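# Roll a carton in one hand until its label faces up

## Task

A carton rests loosely on the palm of the robot's right hand, which faces upward. Reorient it inside that hand so the label points up; the wrist-camera goal picture shows one acceptable result, and the carton's rotation about the vertical is free. Nothing but this hand may touch it (the wrist camera, the camera's post and the arm's final link count as the hand). Any contact with something else, or the carton leaving the hand, is a failure. To complete: the carton sits motionless for a moment on the palm or fingers, clear of the wrist, the camera and its post, with the palm pointing straight up, and no hand motor shows "moving" or "overload" or is building toward a shutdown (a motor dead from the very start is excused). Then declare it finished. The hand is opened automatically at that point, and the label must still face up afterwards; only resting on the open hand counts, not being gripped.

## Robot and tools

Robot: one arm with six joints carrying a right hand with index, middle, ring and thumb, sixteen finger motors in all. Cameras: cam_high (fixed, overhead) and cam_wrist (on the hand), both 504x504.

Frames. Scene frame: origin on the table under the arm base, +z up, +y to the left when looking along +x. Result lines give the hand point position in metres and orientation as quaternion wxyz, plus velocities in m/s and rad/s. The hand point sits in front of the palm, where thumb tip and index/middle tips would pinch. Its own axes: +z runs along the straight fingers toward their tips, +x crosses the palm away from the thumb, +y points out of the palm face. The palm face is at y = -0.062 m. Palm up therefore means the hand's +y points to world +z. A rigid mast sits at the wrist on the palm side (x +0.05 to +0.10, z -0.16 to -0.11, reaching y = +0.06 m); keep the carton off it.

A row is 24 numbers, each in [-1, 1], in this order: dx, dy, dz, rx, ry, rz, index_mcp, index_abd, index_pip, index_dip, middle_mcp, middle_abd, middle_pip, middle_dip, ring_mcp, ring_abd, ring_pip, ring_dip, thumb_cmc, thumb_axl, thumb_mcp, thumb_ipl, current_limit, speed.
- dx..rz are an offset, not a pose. They are expressed in the hand point's own axes and measured from the hand point pose in the most recent result that reported it. Before any such result, and for later calls within the same reply, they are measured from where the robot is when the action begins. Each row counts from that same base, not from the previous row. Scale: 1.0 = 0.6 m for dx, dy, dz and 180 degrees for the rotation vector (rx, ry, rz). All zeros drives back to the base pose; it is not a pause. Each control step clips the command to 100 mm and 16 degrees from the measured pose.
- The 16 hinge numbers are absolute goal angles, scaled linearly between each hinge's stops. Moving toward -1 does the following, with degrees given at +1/-1 and the value for straight:
  - Finger _mcp flexes the finger at the knuckle toward the palm (-18,+128; +0.75).
  - Finger _abd swings the finger sideways away from the thumb (-60,+60; 0.00).
  - Finger _pip flexes the middle joint (-29,+108; +0.58).
  - Finger _dip flexes the tip joint (-21,+117; +0.70).
  - thumb_cmc brings the thumb from beside the palm round to in front of it (-20,+120; +0.71).
  - thumb_axl rolls the thumb about its own length (-27,+140; +0.68).
  - thumb_mcp (-69,+109; +0.23) and thumb_ipl (-77,+108; +0.17) curl the thumb: toward +z when thumb_axl is straight, or the way thumb_cmc swings it when thumb_axl is -0.40.
- current_limit: the cap on every motor, linear from 0 mA at -1 to 550 mA at +1, minimum 11 mA. A low cap also slows the motors and may leave a finger unable to lift.
- speed: each motor's set-point travels at (speed+1)/2 of 5.9 rad/s.
- Initial settings are current_limit +0.4 and speed -0.6. Settings persist until you change them.

Tools.
- execute_actions {actions, pictures?}. The actions list is empty (just report state), or holds one item:
  - an action {rows: 1 to 15 rows, steps up to 15, default 15}. Each step lasts 1/30 s, and the last row repeats if there are fewer rows than steps.
  - a wait {steps up to 300}, counted from the previous result, so your reply time is part of it.
  A refused call sends nothing.
- move {target: one row, speed: 0.002 to 0.5 m/s (default 0.25; turning at up to twice that in rad/s), stop_force: 9 to 40 N, optional}. It sends the hand point along a straight path, lasting 0.5 to 10 s, toward the offset target. Hand numbers are sent at the start. The path ignores obstacles. stop_force halts the path when the wrist sensor's push against the motion rises by that amount. It is unreliable on moves that rotate. Omit it when backing away from a contact. The result line reports how the move ended: done, off_target, moving, held, fault or contact, plus limits such as paced or held.
- wait {seconds 0 to 10}: the scene runs with no new commands.
- zoom_image {camera, region [x0,y0,x1,y1] in pixels, at most 504x504}.
- show_instructions {}: shows the reference images again.
- finished_scene {scene}: ends the scene and grades it. It cannot be undone. Replying without any tool call ends everything.

Reading results. hand_goal lists the written goals; repeating them keeps a grip. hand_measured gives the actual hinge positions; repeating those loosens a grip. hand_current_ma is positive when pushing toward -1. hand_state is one of moving, goal, blocked or overload. A motor at 495 mA or more accumulates seconds and shuts down at 5 s for 10 s. Other lines:
- Wrist force/torque: the flange sensor in hand axes, noisy, saturating near 50 N.
- "pose unreachable" or HELD: the clearance check altered or blocked commands.
- Hand target: the pose the controller is currently chasing.
- MOTOR HOT: the motor is at 70 °C or more.
Arm commands lag by about 0.17 s. The simulation keeps running while you think.

Avoid the following:
- Contact torque at a joint's load limit (wrist joints 24.3 N m) or any outside force of 150 N. Either stops the arm for 10 s and drops any hand commands sent meanwhile.
- Pressing fingers hard for long.
- Letting the carton fall, slide off or hit anything other than the hand.
- Knocking things off the table.
- Finishing while the palm is tilted or fingers are still moving.
The carton may occasionally get a small push. Small, slow finger motions with a modest current limit work best.

Each tool is called after ">>>" by a JSON object that holds its "name" and its "arguments", one argument or row to a line.

## Session

>>> {"name": "show_instructions", "arguments": {

}}

>>> {"name": "execute_actions", "arguments": {
  "actions": []
}}

Reference images for this scene: goal picture from the wrist camera place.

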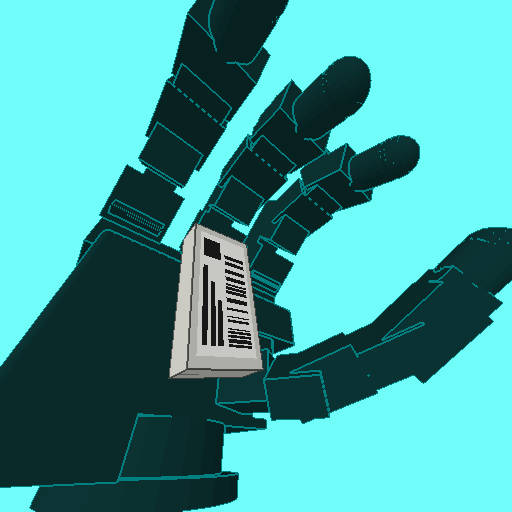

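Scene clock: 0.00 s of 4800.00 s.
end_effector_position=(+0.6103, +0.0678, +0.4957) hand_goal=(+0.046, +0.000, -0.008, +0.280, +0.046, +0.000, -0.008, +0.280, +0.046, +0.000, -0.008, +0.280, -0.104, +0.266, +0.032, -0.018) hand_measured=(+0.058, +0.000, -0.006, +0.282, +0.060, +0.000, -0.006, +0.282, +0.062, +0.000, -0.006, +0.282, -0.092, +0.270, +0.034, -0.016) hand_current_ma=(+79, +0, +14, +13, +79, +0, +13, +13, +81, +0, +14, +12, +63, +24, +12, +11) hand_state=(goal, goal, goal, goal, goal, goal, goal, goal, goal, goal, goal, goal, goal, goal, goal, goal) hand_current_limit=0.40 hand_speed=-0.60 end_effector_quat_wxyz=(+0.499, +0.459, +0.524, +0.515) end_effector_velocity=(+0.000, -0.000, +0.001) end_effector_angular_velocity=(-0.000, -0.001, +0.000)
Joint positions: [-0.182 -1.166  2.195 -4.192 -1.309 -0.035]
Joint velocities: [ 0.    -0.    -0.001  0.    -0.     0.   ]
Joint torques (N m, as the arm reports them, + toward a larger angle): no reading
Motor temperatures (°C, as the motors report them): [29 26 31 33 33 35]
Wrist force (N, on the end effector, along its own x y z axes, offset not removed): no reading
Wrist torque (N m, same axes, about the end effector's origin, offset not removed): no reading
Hand target: +0.610, +0.068, +0.496; +0.499, +0.459, +0.524, +0.515
camera_calibration (this result's frames):
cam_wrist: T_world_to_cam=[[0.00383076, -0.745969, 0.66597, -0.249638], [-0.715805, -0.467092, -0.519083, 0.670394], [0.698289, -0.474716, -0.535758, -0.00300303], [0, 0, 0, 1]] pos_world=[0.482925, 0.125488, 0.512633]

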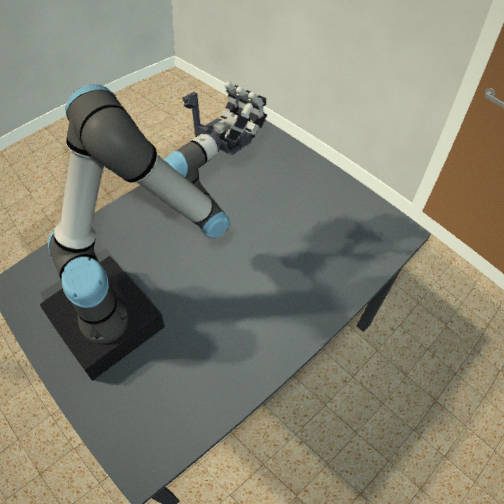

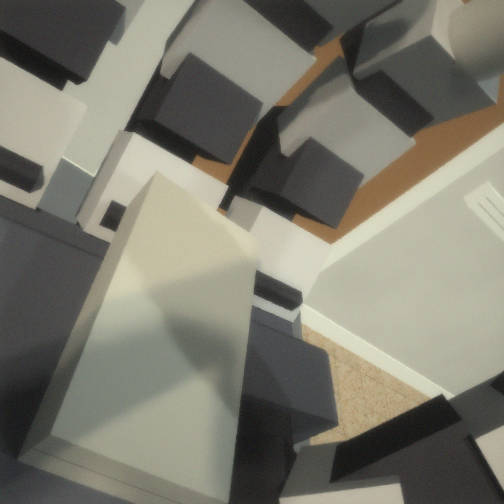

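>>> {"name": "move", "arguments": {
  "target": [0,0,0,0.3,0,0.016, -0.4,-0.1,0.25,0.3, -0.4,0.1,0.25,0.3, -0.65,0.15,0.3,0.4, 0.1,0.266,0.032,-0.018, 0.4,-0.8],
  "speed": 0.15
}}

Scene clock: 22.93 s of 4800.00 s.
end_effector_position=(+0.6103, +0.0678, +0.4955) hand_goal=(-0.400, -0.100, +0.250, +0.300, -0.400, +0.100, +0.250, +0.300, -0.650, +0.150, +0.300, +0.400, +0.100, +0.266, +0.032, -0.018) hand_measured=(-0.392, -0.098, +0.248, +0.296, -0.390, +0.096, +0.250, +0.298, -0.644, +0.148, +0.298, +0.398, +0.104, +0.270, +0.030, -0.016) hand_current_ma=(+50, +11, -7, -15, +55, -14, -4, -14, +36, -11, -8, -14, +25, +24, -7, +8) hand_state=(goal, goal, goal, goal, goal, goal, goal, goal, goal, goal, goal, goal, goal, goal, goal, goal) hand_current_limit=0.40 hand_speed=-0.80 end_effector_quat_wxyz=(+0.224, +0.649, +0.689, +0.234) end_effector_velocity=(+0.001, -0.000, -0.000) end_effector_angular_velocity=(+0.000, +0.012, -0.001)
Joint positions: [-0.149 -1.73   1.996 -2.477 -1.443 -0.163]
Joint velocities: [ 0.001  0.002 -0.01   0.02  -0.002  0.001]
Joint torques (N m, as the arm reports them, + toward a larger angle): [  6.75  -8.19 -36.61  -1.97  -2.2   -1.29]
Motor temperatures (°C, as the motors report them): [29 26 31 33 33 35]
Wrist force (N, on the end effector, along its own x y z axes, offset not removed): [1.3 1.9 -3.3]
Wrist torque (N m, same axes, about the end effector's origin, offset not removed): [0.81 -0.03 -0.04]
Hand target: +0.610, +0.068, +0.495; +0.223, +0.649, +0.689, +0.233
Off the commanded pose: 0.000 m, 0 deg.
move: done
camera_calibration (this result's frames):
cam_wrist: T_world_to_cam=[[0.518996, -0.744872, 0.419295, -0.441734], [-0.854017, -0.431181, 0.291099, 0.350726], [-0.0360393, -0.509164, -0.859915, 0.608005], [0, 0, 0, 1]] pos_world=[0.550696, 0.131765, 0.605954]

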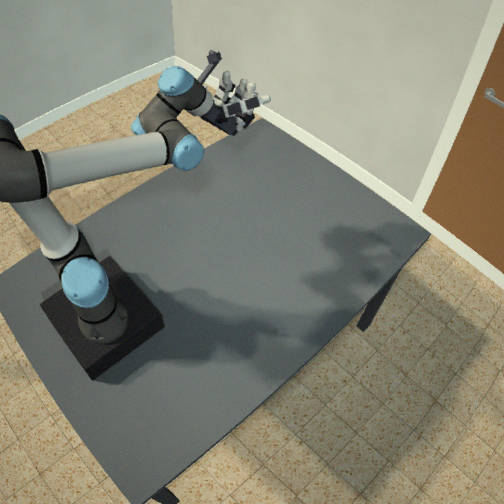

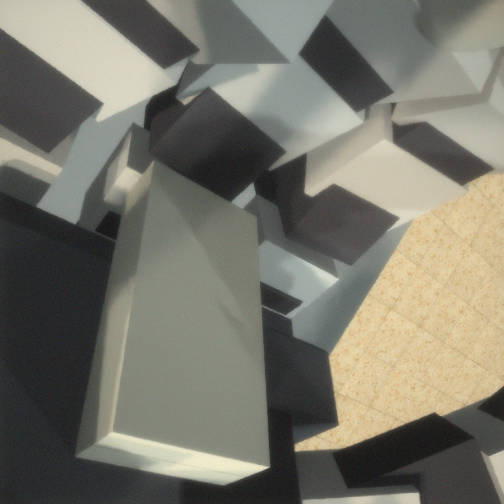

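>>> {"name": "move", "arguments": {
  "target": [0,0,0,0.16,0,0, -0.4,-0.1,0.25,0.3, -0.4,0.1,0.25,0.3, -0.65,0.15,0.3,0.4, 0.1,0.266,0.032,-0.018, 0.4,-0.8],
  "speed": 0.1
}}

Scene clock: 30.33 s of 4800.00 s.
end_effector_position=(+0.6102, +0.0678, +0.4955) hand_goal=(-0.400, -0.100, +0.250, +0.300, -0.400, +0.100, +0.250, +0.300, -0.650, +0.150, +0.300, +0.400, +0.100, +0.266, +0.032, -0.018) hand_measured=(-0.392, -0.098, +0.250, +0.298, -0.390, +0.096, +0.250, +0.298, -0.642, +0.148, +0.300, +0.398, +0.104, +0.270, +0.030, -0.018) hand_current_ma=(+51, +11, +1, -13, +59, -14, +1, -13, +48, -11, -1, -13, +25, +24, -15, +7) hand_state=(goal, goal, goal, goal, goal, goal, goal, goal, goal, goal, goal, goal, goal, goal, goal, goal) hand_current_limit=0.40 hand_speed=-0.80 end_effector_quat_wxyz=(+0.056, +0.684, +0.725, +0.056) end_effector_velocity=(+0.000, +0.000, +0.000) end_effector_angular_velocity=(-0.001, +0.013, +0.000)
Joint positions: [-0.112 -1.588  1.538 -1.667 -1.542 -0.166]
Joint velocities: [ 0.001  0.008 -0.016  0.021 -0.002  0.   ]
Joint torques (N m, as the arm reports them, + toward a larger angle): [  7.66 -12.89 -35.68  -2.02  -2.75   1.18]
Motor temperatures (°C, as the motors report them): [29 26 31 33 33 35]
Wrist force (N, on the end effector, along its own x y z axes, offset not removed): [-1.0 -2.5 1.5]
Wrist torque (N m, same axes, about the end effector's origin, offset not removed): [0.10 0.27 -0.39]
Hand target: +0.610, +0.068, +0.496; +0.056, +0.684, +0.725, +0.055
Off the commanded pose: 0.000 m, 0 deg.
move: done
camera_calibration (this result's frames):
cam_wrist: T_world_to_cam=[[0.659506, -0.738507, 0.14021, -0.38963], [-0.607972, -0.414353, 0.67726, 0.00805885], [-0.442065, -0.531901, -0.72226, 0.789138], [0, 0, 0, 1]] pos_world=[0.610713, 0.135338, 0.619135]

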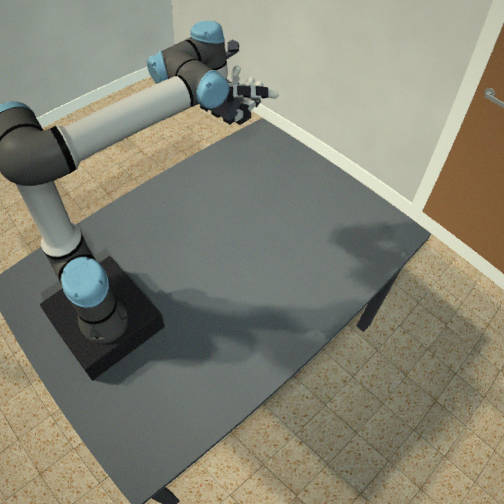

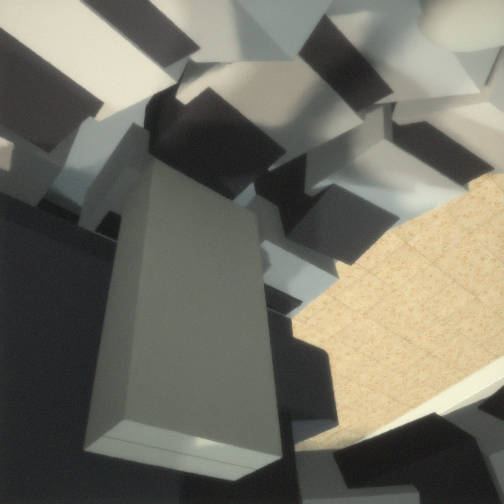

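>>> {"name": "move", "arguments": {
  "target": [0,0,0,0.08,0,0, -0.4,-0.1,0.25,0.3, -0.4,0.1,0.25,0.3, -0.65,0.15,0.3,0.4, 0.1,0.266,0.032,-0.018, 0.4,-0.8],
  "speed": 0.06
}}

Scene clock: 39.97 s of 4800.00 s.
end_effector_position=(+0.6102, +0.0678, +0.4955) hand_goal=(-0.400, -0.100, +0.250, +0.300, -0.400, +0.100, +0.250, +0.300, -0.650, +0.150, +0.300, +0.400, +0.100, +0.266, +0.032, -0.018) hand_measured=(-0.392, -0.098, +0.250, +0.298, -0.390, +0.096, +0.250, +0.298, -0.640, +0.148, +0.300, +0.398, +0.102, +0.270, +0.030, -0.018) hand_current_ma=(+52, +11, +2, -12, +60, -14, +1, -13, +52, -11, +1, -12, +10, +24, -17, +7) hand_state=(goal, goal, goal, goal, goal, goal, goal, goal, goal, goal, goal, goal, goal, goal, goal, goal) hand_current_limit=0.40 hand_speed=-0.80 end_effector_quat_wxyz=(-0.029, +0.686, +0.726, -0.035) end_effector_velocity=(+0.000, +0.000, +0.001) end_effector_angular_velocity=(-0.001, +0.014, +0.000)
Joint positions: [-0.094 -1.438  1.258 -1.291 -1.582 -0.151]
Joint velocities: [ 0.001  0.01  -0.019  0.023 -0.002  0.001]
Joint torques (N m, as the arm reports them, + toward a larger angle): [  6.74 -20.6  -35.41  -1.17  -2.82   1.24]
Motor temperatures (°C, as the motors report them): [29 26 31 33 33 35]
Wrist force (N, on the end effector, along its own x y z axes, offset not removed): [-0.5 -0.6 -2.4]
Wrist torque (N m, same axes, about the end effector's origin, offset not removed): [0.53 0.14 -0.01]
Hand target: +0.610, +0.068, +0.496; -0.030, +0.686, +0.726, -0.036
Off the commanded pose: 0.000 m, 0 deg.
move: done
camera_calibration (this result's frames):
cam_wrist: T_world_to_cam=[[0.673858, -0.738686, -0.0160743, -0.320923], [-0.422011, -0.40265, 0.812268, -0.173162], [-0.606484, -0.540569, -0.583063, 0.821101], [0, 0, 0, 1]] pos_world=[0.641164, 0.137077, 0.614249]

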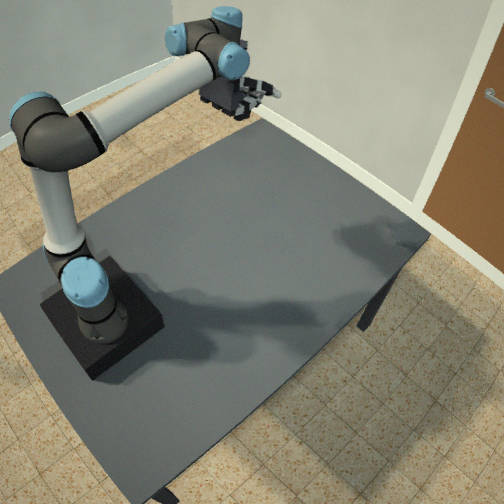

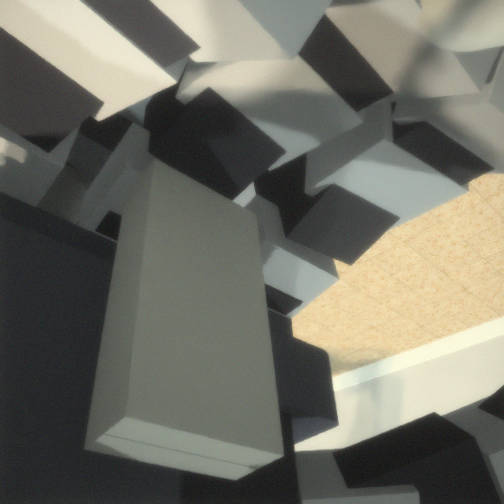

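>>> {"name": "move", "arguments": {
  "target": [0,0,0,0.04,0,0, -0.4,-0.1,0.18,0.28, -0.4,0.1,0.18,0.28, -0.65,0.15,0.3,0.4, 0.1,0.266,0.032,-0.018, 0.4,-0.8],
  "speed": 0.04
}}

Scene clock: 45.73 s of 4800.00 s.
end_effector_position=(+0.6102, +0.0678, +0.4956) hand_goal=(-0.400, -0.100, +0.180, +0.280, -0.400, +0.100, +0.180, +0.280, -0.650, +0.150, +0.300, +0.400, +0.100, +0.266, +0.032, -0.018) hand_measured=(-0.392, -0.098, +0.190, +0.284, -0.384, +0.096, +0.190, +0.284, -0.640, +0.148, +0.300, +0.398, +0.100, +0.270, +0.030, -0.018) hand_current_ma=(+52, +11, +52, +19, +98, -14, +53, +21, +53, -11, +2, -12, +5, +24, -17, +6) hand_state=(goal, goal, goal, goal, goal, goal, goal, goal, goal, goal, goal, goal, goal, goal, goal, goal) hand_current_limit=0.40 hand_speed=-0.80 end_effector_quat_wxyz=(-0.072, +0.683, +0.723, -0.080) end_effector_velocity=(-0.000, +0.000, +0.000) end_effector_angular_velocity=(-0.001, +0.013, +0.000)
Joint positions: [-0.086 -1.348  1.103 -1.103 -1.599 -0.14 ]
Joint velocities: [ 0.001  0.01  -0.017  0.02  -0.002  0.001]
Joint torques (N m, as the arm reports them, + toward a larger angle): [  7.42 -21.35 -33.    -0.94  -2.7    1.44]
Motor temperatures (°C, as the motors report them): [29 26 31 33 33 35]
Wrist force (N, on the end effector, along its own x y z axes, offset not removed): [3.0 2.3 0.8]
Wrist torque (N m, same axes, about the end effector's origin, offset not removed): [0.69 -0.32 0.23]
Hand target: +0.610, +0.068, +0.496; -0.072, +0.683, +0.723, -0.081
Off the commanded pose: 0.000 m, 0 deg.
move: done
camera_calibration (this result's frames):
cam_wrist: T_world_to_cam=[[0.666436, -0.739623, -0.0939232, -0.277744], [-0.318465, -0.396304, 0.861118, -0.261015], [-0.674124, -0.543968, -0.499655, 0.821278], [0, 0, 0, 1]] pos_world=[0.655618, 0.137883, 0.609034]

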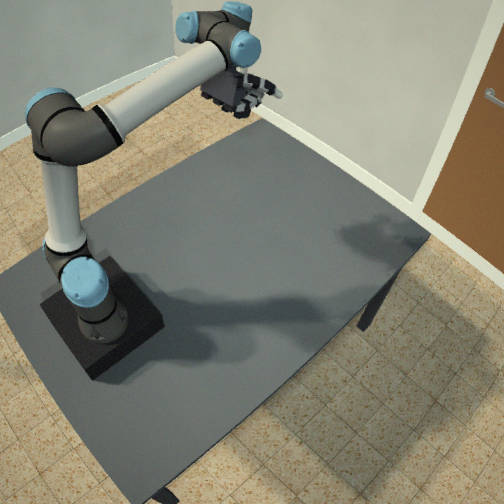

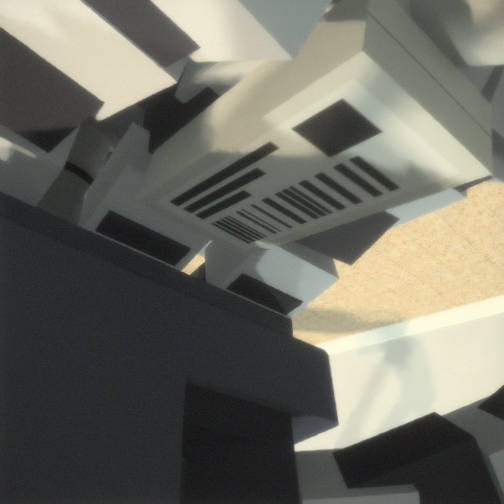

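>>> {"name": "move", "arguments": {
  "target": [0,0,0,-0.2,0,0, 0.03,-0.1,0.33,0.4, 0.03,0.1,0.33,0.4, -0.2,0.15,0.3,0.4, 0.1,0.266,0.032,-0.018, 0.4,-0.95],
  "speed": 0.1
}}

Scene clock: 56.93 s of 4800.00 s.
end_effector_position=(+0.6102, +0.0678, +0.4954) hand_goal=(+0.030, -0.100, +0.330, +0.400, +0.030, +0.100, +0.330, +0.400, -0.200, +0.150, +0.300, +0.400, +0.100, +0.266, +0.032, -0.018) hand_measured=(+0.038, -0.094, +0.330, +0.398, +0.044, +0.096, +0.332, +0.398, -0.190, +0.148, +0.300, +0.398, +0.100, +0.270, +0.030, -0.018) hand_current_ma=(+49, +27, +4, -11, +79, -19, +11, -8, +52, -11, +2, -12, +5, +24, -17, +6) hand_state=(goal, goal, goal, goal, goal, goal, goal, goal, goal, goal, goal, goal, goal, goal, goal, goal) hand_current_limit=0.40 hand_speed=-0.95 end_effector_quat_wxyz=(+0.142, +0.671, +0.712, +0.147) end_effector_velocity=(-0.000, +0.000, +0.000) end_effector_angular_velocity=(-0.000, -0.001, +0.000)
Joint positions: [-0.131 -1.692  1.789 -2.065 -1.493 -0.172]
Joint velocities: [ 0. -0. -0. -0. -0. -0.]
Joint torques (N m, as the arm reports them, + toward a larger angle): [ -7.21 -24.19 -20.09  -5.03   2.24   1.09]
Motor temperatures (°C, as the motors report them): [29 26 31 33 33 35]
Wrist force (N, on the end effector, along its own x y z axes, offset not removed): [2.5 -2.9 -2.6]
Wrist torque (N m, same axes, about the end effector's origin, offset not removed): [0.22 -0.29 0.11]
Hand target: +0.610, +0.068, +0.495; +0.142, +0.671, +0.712, +0.147
Off the commanded pose: 0.000 m, 0 deg.
move: done
camera_calibration (this result's frames):
cam_wrist: T_world_to_cam=[[0.605736, -0.740617, 0.29081, -0.431256], [-0.757167, -0.424233, 0.496714, 0.18924], [-0.244503, -0.521069, -0.817744, 0.7151], [0, 0, 0, 1]] pos_world=[0.579358, 0.133503, 0.616184]

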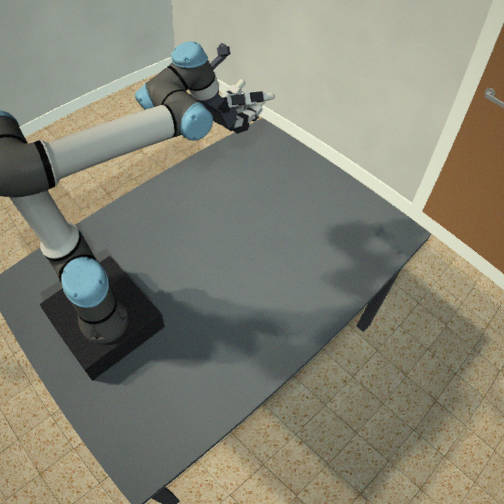

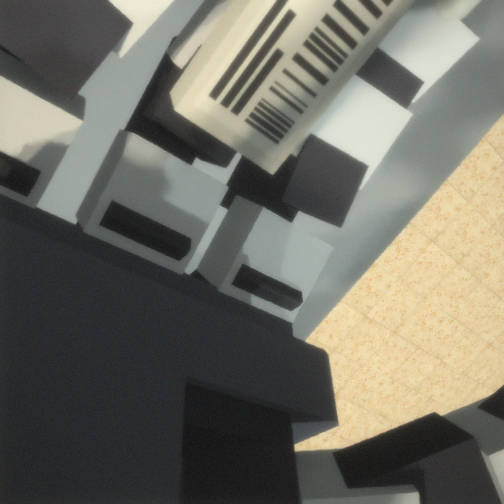

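>>> {"name": "move", "arguments": {
  "target": [0,0,0,-0.2,0,0, 0.3,-0.1,0.36,0.4, 0.3,0.1,0.36,0.4, 0.07,0.15,0.3,0.4, 0.1,0.266,0.032,-0.018, 0.4,-0.972],
  "speed": 0.1
}}

>>> {"name": "zoom_image", "arguments": {
  "camera": "cam_high",
  "region": [180, 50, 300, 170]
}}

Scene clock: 71.33 s of 4800.00 s.
end_effector_position=(+0.6102, +0.0678, +0.4955) hand_goal=(+0.300, -0.100, +0.360, +0.400, +0.300, +0.100, +0.360, +0.400, +0.070, +0.150, +0.300, +0.400, +0.100, +0.266, +0.032, -0.018) hand_measured=(+0.308, -0.094, +0.360, +0.398, +0.314, +0.096, +0.362, +0.398, +0.080, +0.148, +0.300, +0.398, +0.104, +0.270, +0.030, -0.018) hand_current_ma=(+50, +30, +4, -11, +80, -21, +11, -8, +49, -11, +2, -12, +21, +24, -17, +6) hand_state=(goal, goal, goal, goal, goal, goal, goal, goal, goal, goal, goal, goal, goal, goal, goal, goal) hand_current_limit=0.40 hand_speed=-0.97 end_effector_quat_wxyz=(+0.343, +0.594, +0.632, +0.360) end_effector_velocity=(+0.000, -0.000, +0.000) end_effector_angular_velocity=(+0.001, -0.001, -0.001)
Joint positions: [-0.168 -1.622  2.217 -3.186 -1.376 -0.114]
Joint velocities: [-0.    -0.    -0.001 -0.     0.     0.001]
Joint torques (N m, as the arm reports them, + toward a larger angle): [ -7.02  -9.25 -14.57  -5.08   2.51   1.16]
Motor temperatures (°C, as the motors report them): [29 26 31 33 33 35]
Wrist force (N, on the end effector, along its own x y z axes, offset not removed): [-0.7 -2.1 -5.4]
Wrist torque (N m, same axes, about the end effector's origin, offset not removed): [0.59 0.38 -0.23]
Hand target: +0.610, +0.068, +0.495; +0.343, +0.594, +0.632, +0.360
Off the commanded pose: 0.000 m, 0 deg.
move: done
camera_calibration (this result's frames):
cam_wrist: T_world_to_cam=[[0.33091, -0.7548, 0.566371, -0.399126], [-0.898145, -0.436069, -0.0563942, 0.550089], [0.289543, -0.490022, -0.822219, 0.38938], [0, 0, 0, 1]] pos_world=[0.513392, 0.129421, 0.577231]

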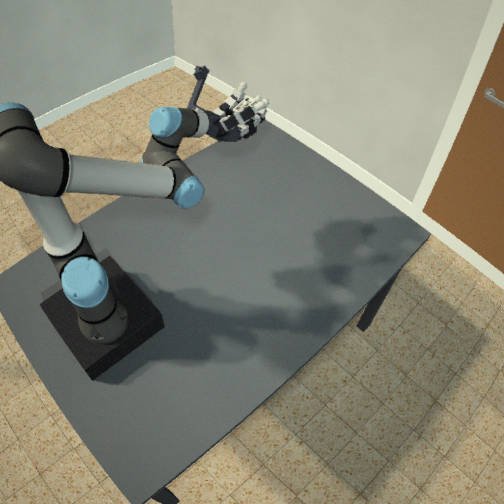

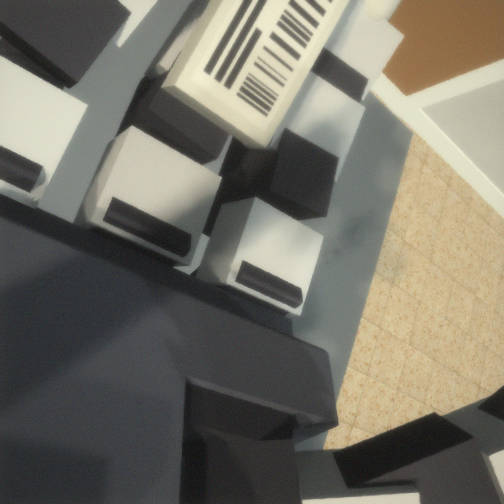

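Region (180, 50, 300, 170) of cam_high's 504x504 image, scaled by 4.200, with more detail than that image has.

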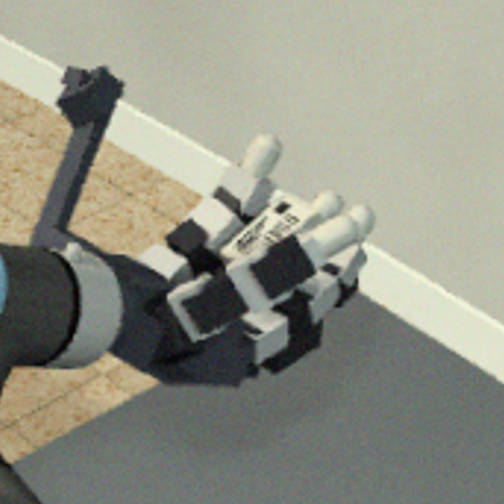

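>>> {"name": "move", "arguments": {
  "target": [0,0,0,-0.169,0,0, 0.62,-0.1,0.52,0.58, 0.62,0.1,0.52,0.58, 0.4,0.15,0.4,0.5, 0.4,0.266,0.032,-0.018, 0.4,-0.963],
  "speed": 0.1
}}

>>> {"name": "zoom_image", "arguments": {
  "camera": "cam_high",
  "region": [180, 60, 300, 180]
}}

Scene clock: 83.67 s of 4800.00 s.
end_effector_position=(+0.6102, +0.0678, +0.4957) hand_goal=(+0.620, -0.100, +0.520, +0.580, +0.620, +0.100, +0.520, +0.580, +0.400, +0.150, +0.400, +0.500, +0.400, +0.266, +0.032, -0.018) hand_measured=(+0.628, -0.092, +0.520, +0.578, +0.634, +0.094, +0.522, +0.578, +0.408, +0.148, +0.400, +0.498, +0.408, +0.270, +0.032, -0.018) hand_current_ma=(+52, +38, +3, -12, +80, -26, +13, -8, +48, -11, +0, -12, +40, +24, -1, +6) hand_state=(goal, goal, goal, goal, goal, goal, goal, goal, goal, goal, goal, goal, goal, goal, goal, goal) hand_current_limit=0.40 hand_speed=-0.96 end_effector_quat_wxyz=(+0.487, +0.483, +0.516, +0.513) end_effector_velocity=(-0.000, +0.000, +0.001) end_effector_angular_velocity=(-0.000, -0.001, +0.000)
Joint positions: [-0.16  -1.191  2.203 -4.146 -1.352  0.002]
Joint velocities: [ 0.    -0.    -0.001 -0.001  0.     0.   ]
Joint torques (N m, as the arm reports them, + toward a larger angle): [  6.74 -19.81 -25.06  -3.72  -2.88   1.04]
Motor temperatures (°C, as the motors report them): [29 26 31 33 33 35]
Wrist force (N, on the end effector, along its own x y z axes, offset not removed): [2.6 1.5 -0.6]
Wrist torque (N m, same axes, about the end effector's origin, offset not removed): [0.67 -0.11 0.20]
Hand target: +0.610, +0.068, +0.496; +0.487, +0.483, +0.516, +0.513
Off the commanded pose: 0.000 m, 0 deg.
move: done
camera_calibration (this result's frames):
cam_wrist: T_world_to_cam=[[0.00785643, -0.77313, 0.634199, -0.234488], [-0.741562, -0.429976, -0.514982, 0.681471], [0.670838, -0.466252, -0.576702, 0.0335416], [0, 0, 0, 1]] pos_world=[0.484694, 0.127365, 0.519001]

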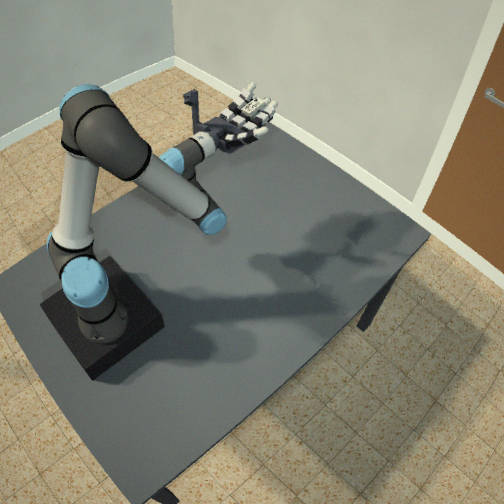

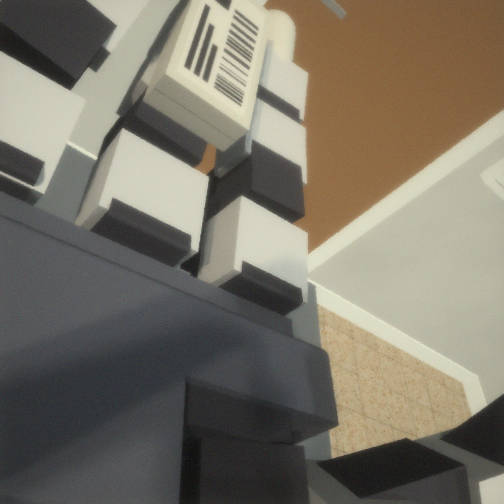

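Region (180, 60, 300, 180) of cam_high's 504x504 image, scaled by 4.200, with more detail than that image has.

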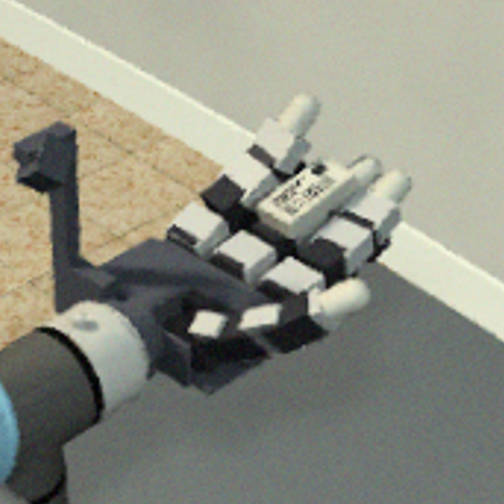

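>>> {"name": "move", "arguments": {
  "target": [0,0,0,0,0,-0.05, 0.58,-0.22,0.52,0.58, 0.62,0.1,0.52,0.58, 0.4,0.15,0.4,0.5, 0.4,0.266,0.032,-0.018, 0.4,-0.96],
  "speed": 0.05
}}

>>> {"name": "zoom_image", "arguments": {
  "camera": "cam_high",
  "region": [180, 60, 300, 180]
}}

Scene clock: 92.20 s of 4800.00 s.
end_effector_position=(+0.6102, +0.0678, +0.4957) hand_goal=(+0.580, -0.220, +0.520, +0.580, +0.620, +0.100, +0.520, +0.580, +0.400, +0.150, +0.400, +0.500, +0.400, +0.266, +0.032, -0.018) hand_measured=(+0.612, -0.130, +0.524, +0.580, +0.634, +0.066, +0.522, +0.578, +0.408, +0.148, +0.400, +0.498, +0.408, +0.270, +0.032, -0.018) hand_current_ma=(+198, +385, +25, -5, +80, -154, +13, -8, +48, -11, +0, -12, +41, +24, -1, +6) hand_state=(blocked, blocked, goal, goal, goal, blocked, goal, goal, goal, goal, goal, goal, goal, goal, goal, goal) hand_current_limit=0.40 hand_speed=-0.96 end_effector_quat_wxyz=(+0.525, +0.442, +0.552, +0.474) end_effector_velocity=(-0.000, -0.000, -0.001) end_effector_angular_velocity=(-0.010, +0.001, +0.000)
Joint positions: [-0.196 -1.187  2.209 -4.155 -1.316 -0.155]
Joint velocities: [-0.003  0.     0.001 -0.     0.003 -0.011]
Joint torques (N m, as the arm reports them, + toward a larger angle): [ -8.72 -19.86  -5.69  -3.74   2.17  -1.3 ]
Motor temperatures (°C, as the motors report them): [29 26 31 33 33 35]
Wrist force (N, on the end effector, along its own x y z axes, offset not removed): [0.7 2.1 0.2]
Wrist torque (N m, same axes, about the end effector's origin, offset not removed): [0.51 -0.12 0.30]
Hand target: +0.610, +0.068, +0.496; +0.526, +0.441, +0.552, +0.473
Off the commanded pose: 0.000 m, 0 deg.
move: done
camera_calibration (this result's frames):
cam_wrist: T_world_to_cam=[[0.00137424, -0.665553, 0.74635, -0.293421], [-0.737165, -0.504992, -0.448967, 0.651152], [0.675712, -0.549566, -0.491316, -0.00608648], [0, 0, 0, 1]] pos_world=[0.484522, 0.130194, 0.50835]

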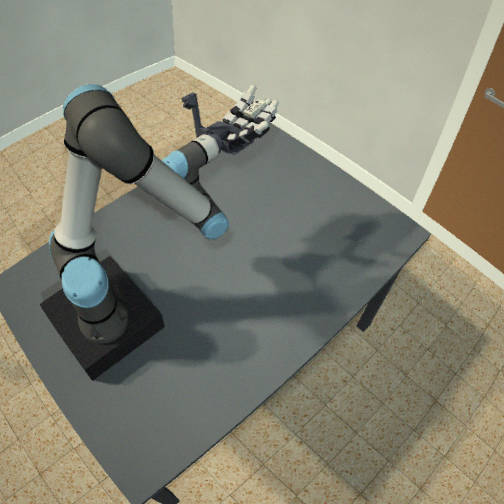

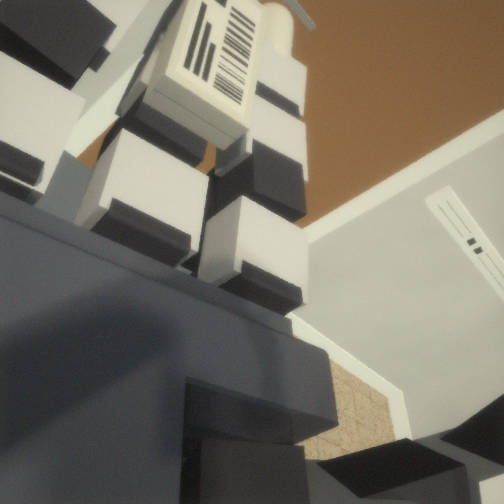

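Region (180, 60, 300, 180) of cam_high's 504x504 image, scaled by 4.200, with more detail than that image has.

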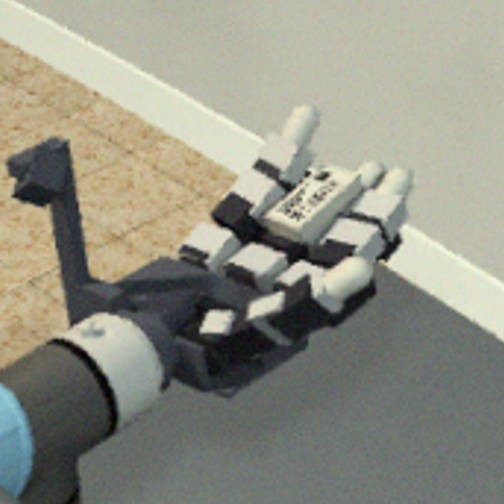

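>>> {"name": "move", "arguments": {
  "target": [0,0,0,-0.09,0,0.05, 0.75,-0.08,0.58,0.66, 0.75,0.08,0.58,0.66, 0.55,0.12,0.45,0.55, 0.2,0.266,0.032,-0.018, 0.4,-0.96],
  "speed": 0.06
}}

Scene clock: 103.27 s of 4800.00 s.
end_effector_position=(+0.6103, +0.0678, +0.4958) hand_goal=(+0.750, -0.080, +0.580, +0.660, +0.750, +0.080, +0.580, +0.660, +0.550, +0.120, +0.450, +0.550, +0.200, +0.266, +0.032, -0.018) hand_measured=(+0.758, -0.084, +0.584, +0.658, +0.764, +0.076, +0.582, +0.658, +0.560, +0.122, +0.450, +0.548, +0.218, +0.270, +0.032, -0.018) hand_current_ma=(+52, -17, +24, -10, +81, -15, +12, -9, +49, +12, +1, -12, +103, +24, +2, +6) hand_state=(goal, goal, goal, goal, goal, goal, goal, goal, goal, goal, goal, goal, goal, goal, goal, goal) hand_current_limit=0.40 hand_speed=-0.96 end_effector_quat_wxyz=(+0.543, +0.405, +0.444, +0.586) end_effector_velocity=(+0.000, +0.000, -0.000) end_effector_angular_velocity=(+0.006, -0.011, +0.001)
Joint positions: [-0.154 -0.97   2.046 -4.497 -1.346  0.066]
Joint velocities: [ 0.003  0.009 -0.009 -0.012 -0.004  0.007]
Joint torques (N m, as the arm reports them, + toward a larger angle): [  6.01 -26.04 -23.66  -3.55  -3.11   1.33]
Motor temperatures (°C, as the motors report them): [29 26 31 33 33 35]
Wrist force (N, on the end effector, along its own x y z axes, offset not removed): [1.0 -0.7 0.8]
Wrist torque (N m, same axes, about the end effector's origin, offset not removed): [0.07 -0.12 0.09]
Hand target: +0.610, +0.068, +0.496; +0.544, +0.405, +0.444, +0.586
Off the commanded pose: 0.000 m, 0 deg.
move: done
camera_calibration (this result's frames):
cam_wrist: T_world_to_cam=[[-0.147233, -0.785841, 0.600646, -0.122401], [-0.55951, -0.434597, -0.705744, 0.665325], [0.815641, -0.439976, -0.3757, -0.15624], [0, 0, 0, 1]] pos_world=[0.48167, 0.124218, 0.484369]

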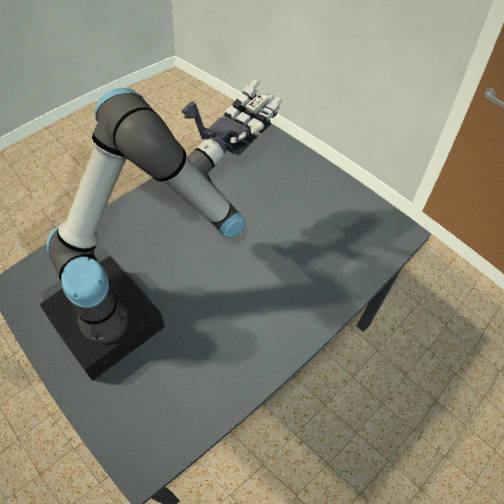

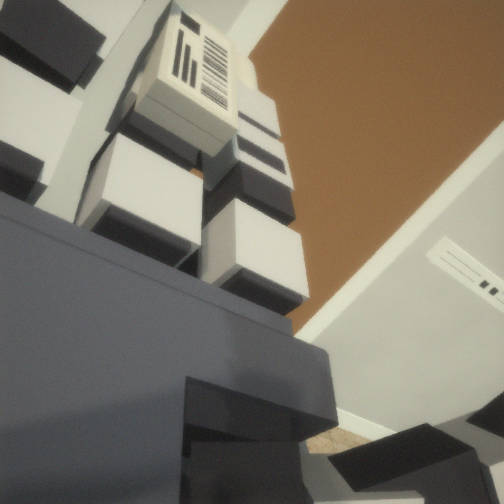

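>>> {"name": "execute_actions", "arguments": {
  "actions": [
    {"rows": [[0,0,0.08,0,0,0, 0.75,-0.08,0.58,0.66, 0.75,0.08,0.58,0.66, 0.55,0.12,0.45,0.55, 0.2,0.266,0.032,-0.018, 0.4,-0.96]], "steps": 15}
  ]
}}

Scene clock: 107.70 s of 4800.00 s.
end_effector_position=(+0.6547, +0.0715, +0.5086) hand_goal=(+0.750, -0.080, +0.580, +0.660, +0.750, +0.080, +0.580, +0.660, +0.550, +0.120, +0.450, +0.550, +0.200, +0.266, +0.032, -0.018) hand_measured=(+0.760, -0.084, +0.584, +0.658, +0.766, +0.078, +0.582, +0.658, +0.560, +0.122, +0.450, +0.548, +0.218, +0.270, +0.034, -0.018) hand_current_ma=(+60, -15, +24, -10, +91, -13, +13, -9, +53, +12, +2, -12, +98, +22, +10, +6) hand_state=(goal, goal, goal, goal, goal, goal, goal, goal, goal, goal, goal, goal, goal, goal, goal, goal) hand_current_limit=0.40 hand_speed=-0.96 end_effector_quat_wxyz=(+0.543, +0.405, +0.444, +0.586) end_effector_velocity=(+0.013, +0.001, +0.003) end_effector_angular_velocity=(-0.001, -0.000, -0.001)
Joint positions: [-0.131 -0.936  1.909 -4.393 -1.368  0.059]
Joint velocities: [ 0.006  0.013 -0.043  0.03  -0.006 -0.003]
Joint torques (N m, as the arm reports them, + toward a larger angle): [  8.72 -29.17 -22.14   0.48  -3.03  -1.5 ]
Motor temperatures (°C, as the motors report them): [29 26 31 33 33 35]
Wrist force (N, on the end effector, along its own x y z axes, offset not removed): [1.9 -1.4 -1.7]
Wrist torque (N m, same axes, about the end effector's origin, offset not removed): [0.20 0.02 -0.06]
Hand target: +0.656, +0.072, +0.509; +0.543, +0.405, +0.444, +0.586
Off the commanded pose: 0.002 m, 0 deg.
Steps of this call (steps 1 to 118: nothing new was sent; steps 119 to 133: all 15 steps of this action). Readings (end_effector_position | what the end effector reports):
119: (+0.6103, +0.0679, +0.4957) | hand_goal=(+0.750, -0.080, +0.580, +0.660, +0.750, +0.080, +0.580, +0.660, +0.550, +0.120, +0.450, +0.550, +0.200, +0.266, +0.032, -0.018) hand_measured=(+0.758, -0.084, +0.584, +0.658, +0.764, +0.076, +0.582, +0.658, +0.560, +0.122, +0.450, +0.548, +0.218, +0.270, +0.032, -0.018) hand_current_ma=(+52, -17, +24, -10, +81, -15, +12, -9, +49, +12, +1, -12, +103, +24, +2, +6) hand_state=(goal, goal, goal, goal, goal, goal, goal, goal, goal, goal, goal, goal, goal, goal, goal, goal) hand_current_limit=0.40 hand_speed=-0.96
120: (+0.6129, +0.0685, +0.4952) | hand_goal=(+0.750, -0.080, +0.580, +0.660, +0.750, +0.080, +0.580, +0.660, +0.550, +0.120, +0.450, +0.550, +0.200, +0.266, +0.032, -0.018) hand_measured=(+0.758, -0.084, +0.584, +0.658, +0.764, +0.076, +0.582, +0.658, +0.560, +0.122, +0.450, +0.548, +0.218, +0.270, +0.032, -0.018) hand_current_ma=(+52, -17, +24, -10, +81, -15, +12, -9, +49, +12, +1, -12, +102, +24, +3, +6) hand_state=(goal, goal, goal, goal, goal, goal, goal, goal, goal, goal, goal, goal, goal, goal, goal, goal) hand_current_limit=0.40 hand_speed=-0.96
122: (+0.6269, +0.0698, +0.4987) | hand_goal=(+0.750, -0.080, +0.580, +0.660, +0.750, +0.080, +0.580, +0.660, +0.550, +0.120, +0.450, +0.550, +0.200, +0.266, +0.032, -0.018) hand_measured=(+0.760, -0.084, +0.584, +0.658, +0.766, +0.078, +0.582, +0.658, +0.560, +0.122, +0.450, +0.548, +0.218, +0.270, +0.034, -0.018) hand_current_ma=(+65, -15, +24, -10, +96, -13, +13, -9, +56, +12, +2, -12, +98, +22, +10, +6) hand_state=(moving, goal, goal, goal, moving, goal, goal, goal, moving, goal, goal, goal, moving, goal, goal, goal) hand_current_limit=0.40 hand_speed=-0.96
126: (+0.6452, +0.0710, +0.5056) | hand_goal=(+0.750, -0.080, +0.580, +0.660, +0.750, +0.080, +0.580, +0.660, +0.550, +0.120, +0.450, +0.550, +0.200, +0.266, +0.032, -0.018) hand_measured=(+0.760, -0.084, +0.584, +0.658, +0.766, +0.078, +0.582, +0.658, +0.560, +0.122, +0.450, +0.548, +0.218, +0.270, +0.034, -0.018) hand_current_ma=(+60, -15, +24, -10, +91, -13, +13, -9, +53, +12, +2, -12, +98, +22, +10, +6) hand_state=(goal, goal, goal, goal, goal, goal, goal, goal, goal, goal, goal, goal, goal, goal, goal, goal) hand_current_limit=0.40 hand_speed=-0.96
133: the state above
camera_calibration (this result's frames):
cam_wrist: T_world_to_cam=[[-0.147051, -0.78584, 0.600692, -0.120812], [-0.559592, -0.434669, -0.705634, 0.700899], [0.815618, -0.439907, -0.375831, -0.185977], [0, 0, 0, 1]] pos_world=[0.526138, 0.127907, 0.497253]

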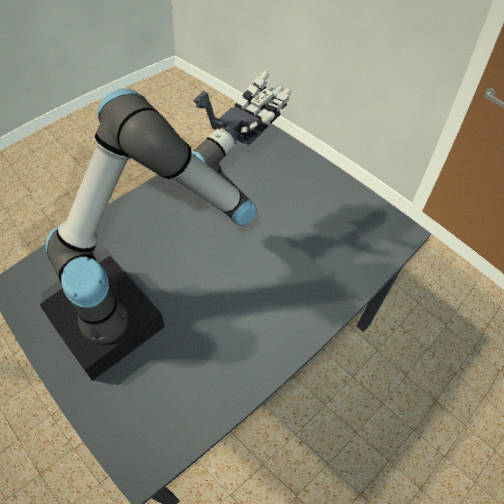

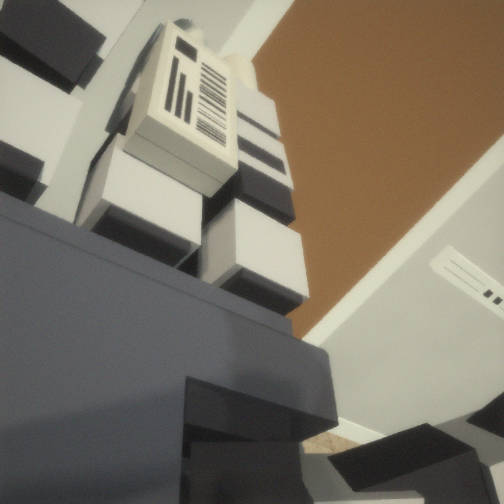

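Works. Another pulse.

>>> {"name": "execute_actions", "arguments": {
  "actions": [
    {"rows": [[0,0,0.1,0,0,0, 0.75,-0.08,0.58,0.66, 0.75,0.08,0.58,0.66, 0.55,0.12,0.45,0.55, 0.2,0.266,0.032,-0.018, 0.4,-0.96]], "steps": 15}
  ]
}}

Scene clock: 113.53 s of 4800.00 s.
end_effector_position=(+0.7100, +0.0761, +0.5245) hand_goal=(+0.750, -0.080, +0.580, +0.660, +0.750, +0.080, +0.580, +0.660, +0.550, +0.120, +0.450, +0.550, +0.200, +0.266, +0.032, -0.018) hand_measured=(+0.762, -0.084, +0.584, +0.658, +0.766, +0.078, +0.582, +0.658, +0.562, +0.122, +0.450, +0.548, +0.216, +0.270, +0.034, -0.018) hand_current_ma=(+70, -14, +24, -10, +97, -12, +13, -9, +61, +12, +3, -11, +90, +19, +13, +6) hand_state=(goal, goal, goal, goal, goal, goal, goal, goal, goal, goal, goal, goal, goal, goal, goal, goal) hand_current_limit=0.40 hand_speed=-0.96 end_effector_quat_wxyz=(+0.543, +0.405, +0.444, +0.586) end_effector_velocity=(+0.019, +0.001, +0.006) end_effector_angular_velocity=(-0.000, -0.003, -0.001)
Joint positions: [-0.108 -0.88   1.728 -4.266 -1.39   0.053]
Joint velocities: [ 0.007  0.023 -0.067  0.041 -0.008 -0.002]
Joint torques (N m, as the arm reports them, + toward a larger angle): [  8.39 -30.88 -24.92   0.23  -2.76  -1.51]
Motor temperatures (°C, as the motors report them): [29 26 31 33 33 35]
Wrist force (N, on the end effector, along its own x y z axes, offset not removed): [-0.5 -0.9 -1.8]
Wrist torque (N m, same axes, about the end effector's origin, offset not removed): [0.20 0.23 -0.05]
Hand target: +0.712, +0.076, +0.525; +0.543, +0.405, +0.444, +0.586
Off the commanded pose: 0.002 m, 0 deg.
Steps of this call (steps 1 to 160: nothing new was sent; steps 161 to 175: all 15 steps of this action). Readings (end_effector_position | what the end effector reports):
161: (+0.6563, +0.0716, +0.5090) | hand_goal=(+0.750, -0.080, +0.580, +0.660, +0.750, +0.080, +0.580, +0.660, +0.550, +0.120, +0.450, +0.550, +0.200, +0.266, +0.032, -0.018) hand_measured=(+0.760, -0.084, +0.584, +0.658, +0.766, +0.078, +0.582, +0.658, +0.560, +0.122, +0.450, +0.548, +0.218, +0.270, +0.034, -0.018) hand_current_ma=(+60, -15, +24, -10, +91, -13, +13, -9, +53, +12, +2, -12, +98, +22, +10, +6) hand_state=(goal, goal, goal, goal, goal, goal, goal, goal, goal, goal, goal, goal, goal, goal, goal, goal) hand_current_limit=0.40 hand_speed=-0.96
162: (+0.6592, +0.0724, +0.5078) | hand_goal=(+0.750, -0.080, +0.580, +0.660, +0.750, +0.080, +0.580, +0.660, +0.550, +0.120, +0.450, +0.550, +0.200, +0.266, +0.032, -0.018) hand_measured=(+0.760, -0.084, +0.584, +0.658, +0.766, +0.078, +0.582, +0.658, +0.560, +0.122, +0.450, +0.548, +0.218, +0.270, +0.034, -0.018) hand_current_ma=(+60, -15, +24, -10, +91, -13, +13, -9, +53, +12, +2, -12, +98, +22, +10, +6) hand_state=(goal, goal, goal, goal, goal, goal, goal, goal, goal, goal, goal, goal, goal, goal, goal, goal) hand_current_limit=0.40 hand_speed=-0.96
164: (+0.6752, +0.0739, +0.5105) | hand_goal=(+0.750, -0.080, +0.580, +0.660, +0.750, +0.080, +0.580, +0.660, +0.550, +0.120, +0.450, +0.550, +0.200, +0.266, +0.032, -0.018) hand_measured=(+0.762, -0.084, +0.584, +0.658, +0.766, +0.078, +0.582, +0.658, +0.560, +0.122, +0.450, +0.548, +0.216, +0.270, +0.034, -0.018) hand_current_ma=(+82, -14, +24, -10, +104, -12, +13, -9, +70, +12, +5, -11, +90, +19, +13, +6) hand_state=(moving, goal, goal, goal, moving, goal, goal, goal, moving, goal, goal, goal, moving, goal, goal, goal) hand_current_limit=0.40 hand_speed=-0.96
168: (+0.6973, +0.0753, +0.5201) | hand_goal=(+0.750, -0.080, +0.580, +0.660, +0.750, +0.080, +0.580, +0.660, +0.550, +0.120, +0.450, +0.550, +0.200, +0.266, +0.032, -0.018) hand_measured=(+0.762, -0.084, +0.584, +0.658, +0.766, +0.078, +0.582, +0.658, +0.562, +0.122, +0.450, +0.548, +0.216, +0.270, +0.034, -0.018) hand_current_ma=(+70, -14, +24, -10, +97, -12, +13, -9, +61, +12, +3, -11, +90, +19, +13, +6) hand_state=(goal, goal, goal, goal, goal, goal, goal, goal, goal, goal, goal, goal, goal, goal, goal, goal) hand_current_limit=0.40 hand_speed=-0.96
175: the state above
camera_calibration (this result's frames):
cam_wrist: T_world_to_cam=[[-0.146687, -0.785835, 0.600787, -0.118939], [-0.55984, -0.434771, -0.705374, 0.745139], [0.815513, -0.439814, -0.376167, -0.222819], [0, 0, 0, 1]] pos_world=[0.581424, 0.1325, 0.513242]

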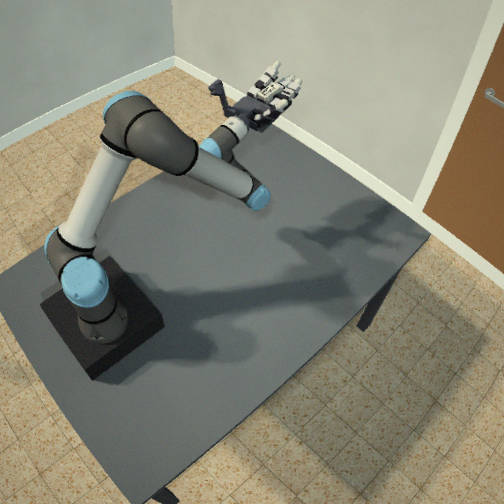

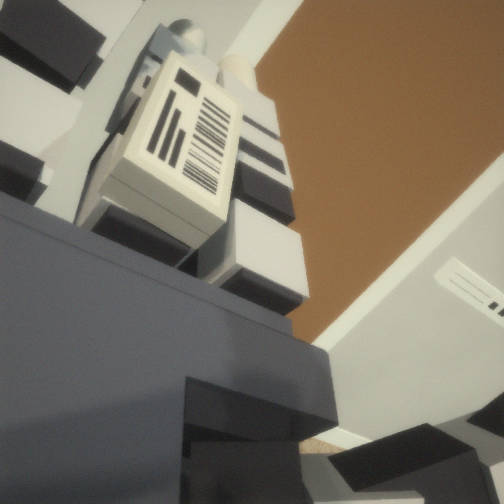

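>>> {"name": "move", "arguments": {
  "target": [0,0,0,0.0896,0,0.0025, 0.74,0,0.56,0.66, 0.735,0,0.56,0.66, 0.72,0,0.55,0.65, 0.3,0.266,0.032,-0.018, 0.4,-0.96],
  "speed": 0.07
}}

>>> {"name": "zoom_image", "arguments": {
  "camera": "cam_high",
  "region": [200, 45, 320, 165]
}}

Scene clock: 122.73 s of 4800.00 s.
end_effector_position=(+0.7100, +0.0761, +0.5245) hand_goal=(+0.740, +0.000, +0.560, +0.660, +0.736, +0.000, +0.560, +0.660, +0.720, +0.000, +0.550, +0.650, +0.300, +0.266, +0.032, -0.018) hand_measured=(+0.762, -0.004, +0.570, +0.658, +0.764, +0.004, +0.568, +0.658, +0.730, +0.004, +0.550, +0.648, +0.306, +0.270, +0.034, -0.018) hand_current_ma=(+132, -15, +54, -10, +162, +17, +48, -9, +54, +14, +3, -11, +37, +19, +13, +6) hand_state=(blocked, goal, goal, goal, blocked, goal, goal, goal, goal, goal, goal, goal, goal, goal, goal, goal) hand_current_limit=0.40 hand_speed=-0.96 end_effector_quat_wxyz=(+0.479, +0.479, +0.520, +0.520) end_effector_velocity=(-0.000, -0.000, -0.000) end_effector_angular_velocity=(-0.000, +0.012, -0.000)
Joint positions: [-0.119 -1.082  1.895 -3.946 -1.37   0.008]
Joint velocities: [-0.    -0.009  0.005  0.016  0.    -0.002]
Joint torques (N m, as the arm reports them, + toward a larger angle): [ -8.51 -39.62  -8.98  -0.7    2.27  -1.66]
Motor temperatures (°C, as the motors report them): [29 26 31 33 33 35]
Wrist force (N, on the end effector, along its own x y z axes, offset not removed): [1.9 -1.7 -2.2]
Wrist torque (N m, same axes, about the end effector's origin, offset not removed): [0.27 -0.29 0.02]
Hand target: +0.710, +0.076, +0.524; +0.479, +0.479, +0.520, +0.520
Off the commanded pose: 0.000 m, 0 deg.
move: done
camera_calibration (this result's frames):
cam_wrist: T_world_to_cam=[[0.0265005, -0.776599, 0.629437, -0.257571], [-0.732023, -0.443875, -0.516833, 0.769098], [0.680764, -0.447067, -0.580252, -0.0195482], [0, 0, 0, 1]] pos_world=[0.583131, 0.132615, 0.548278]

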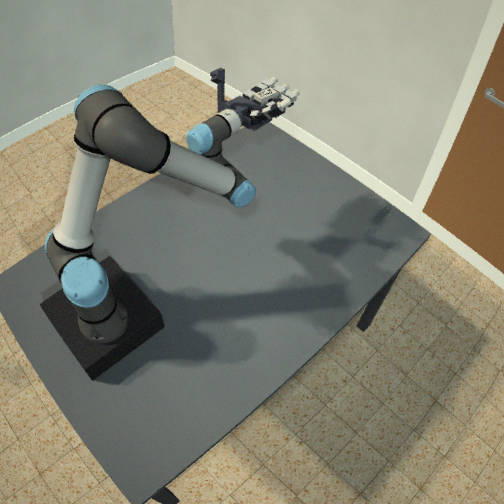

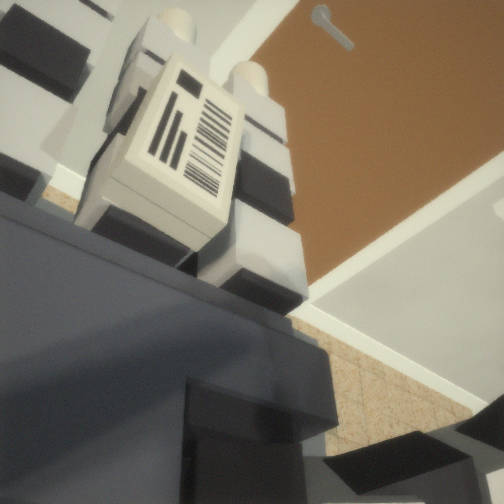

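Region (200, 45, 320, 165) of cam_high's 504x504 image, scaled by 4.200, with more detail than that image has.

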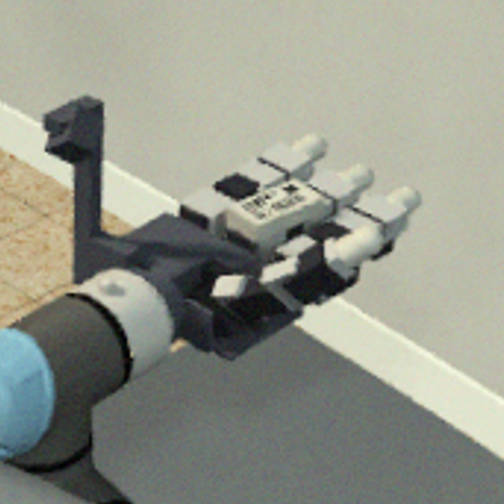

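>>> {"name": "finished_scene", "arguments": {
  "scene": 2
}}

The scene is finished: the task was done.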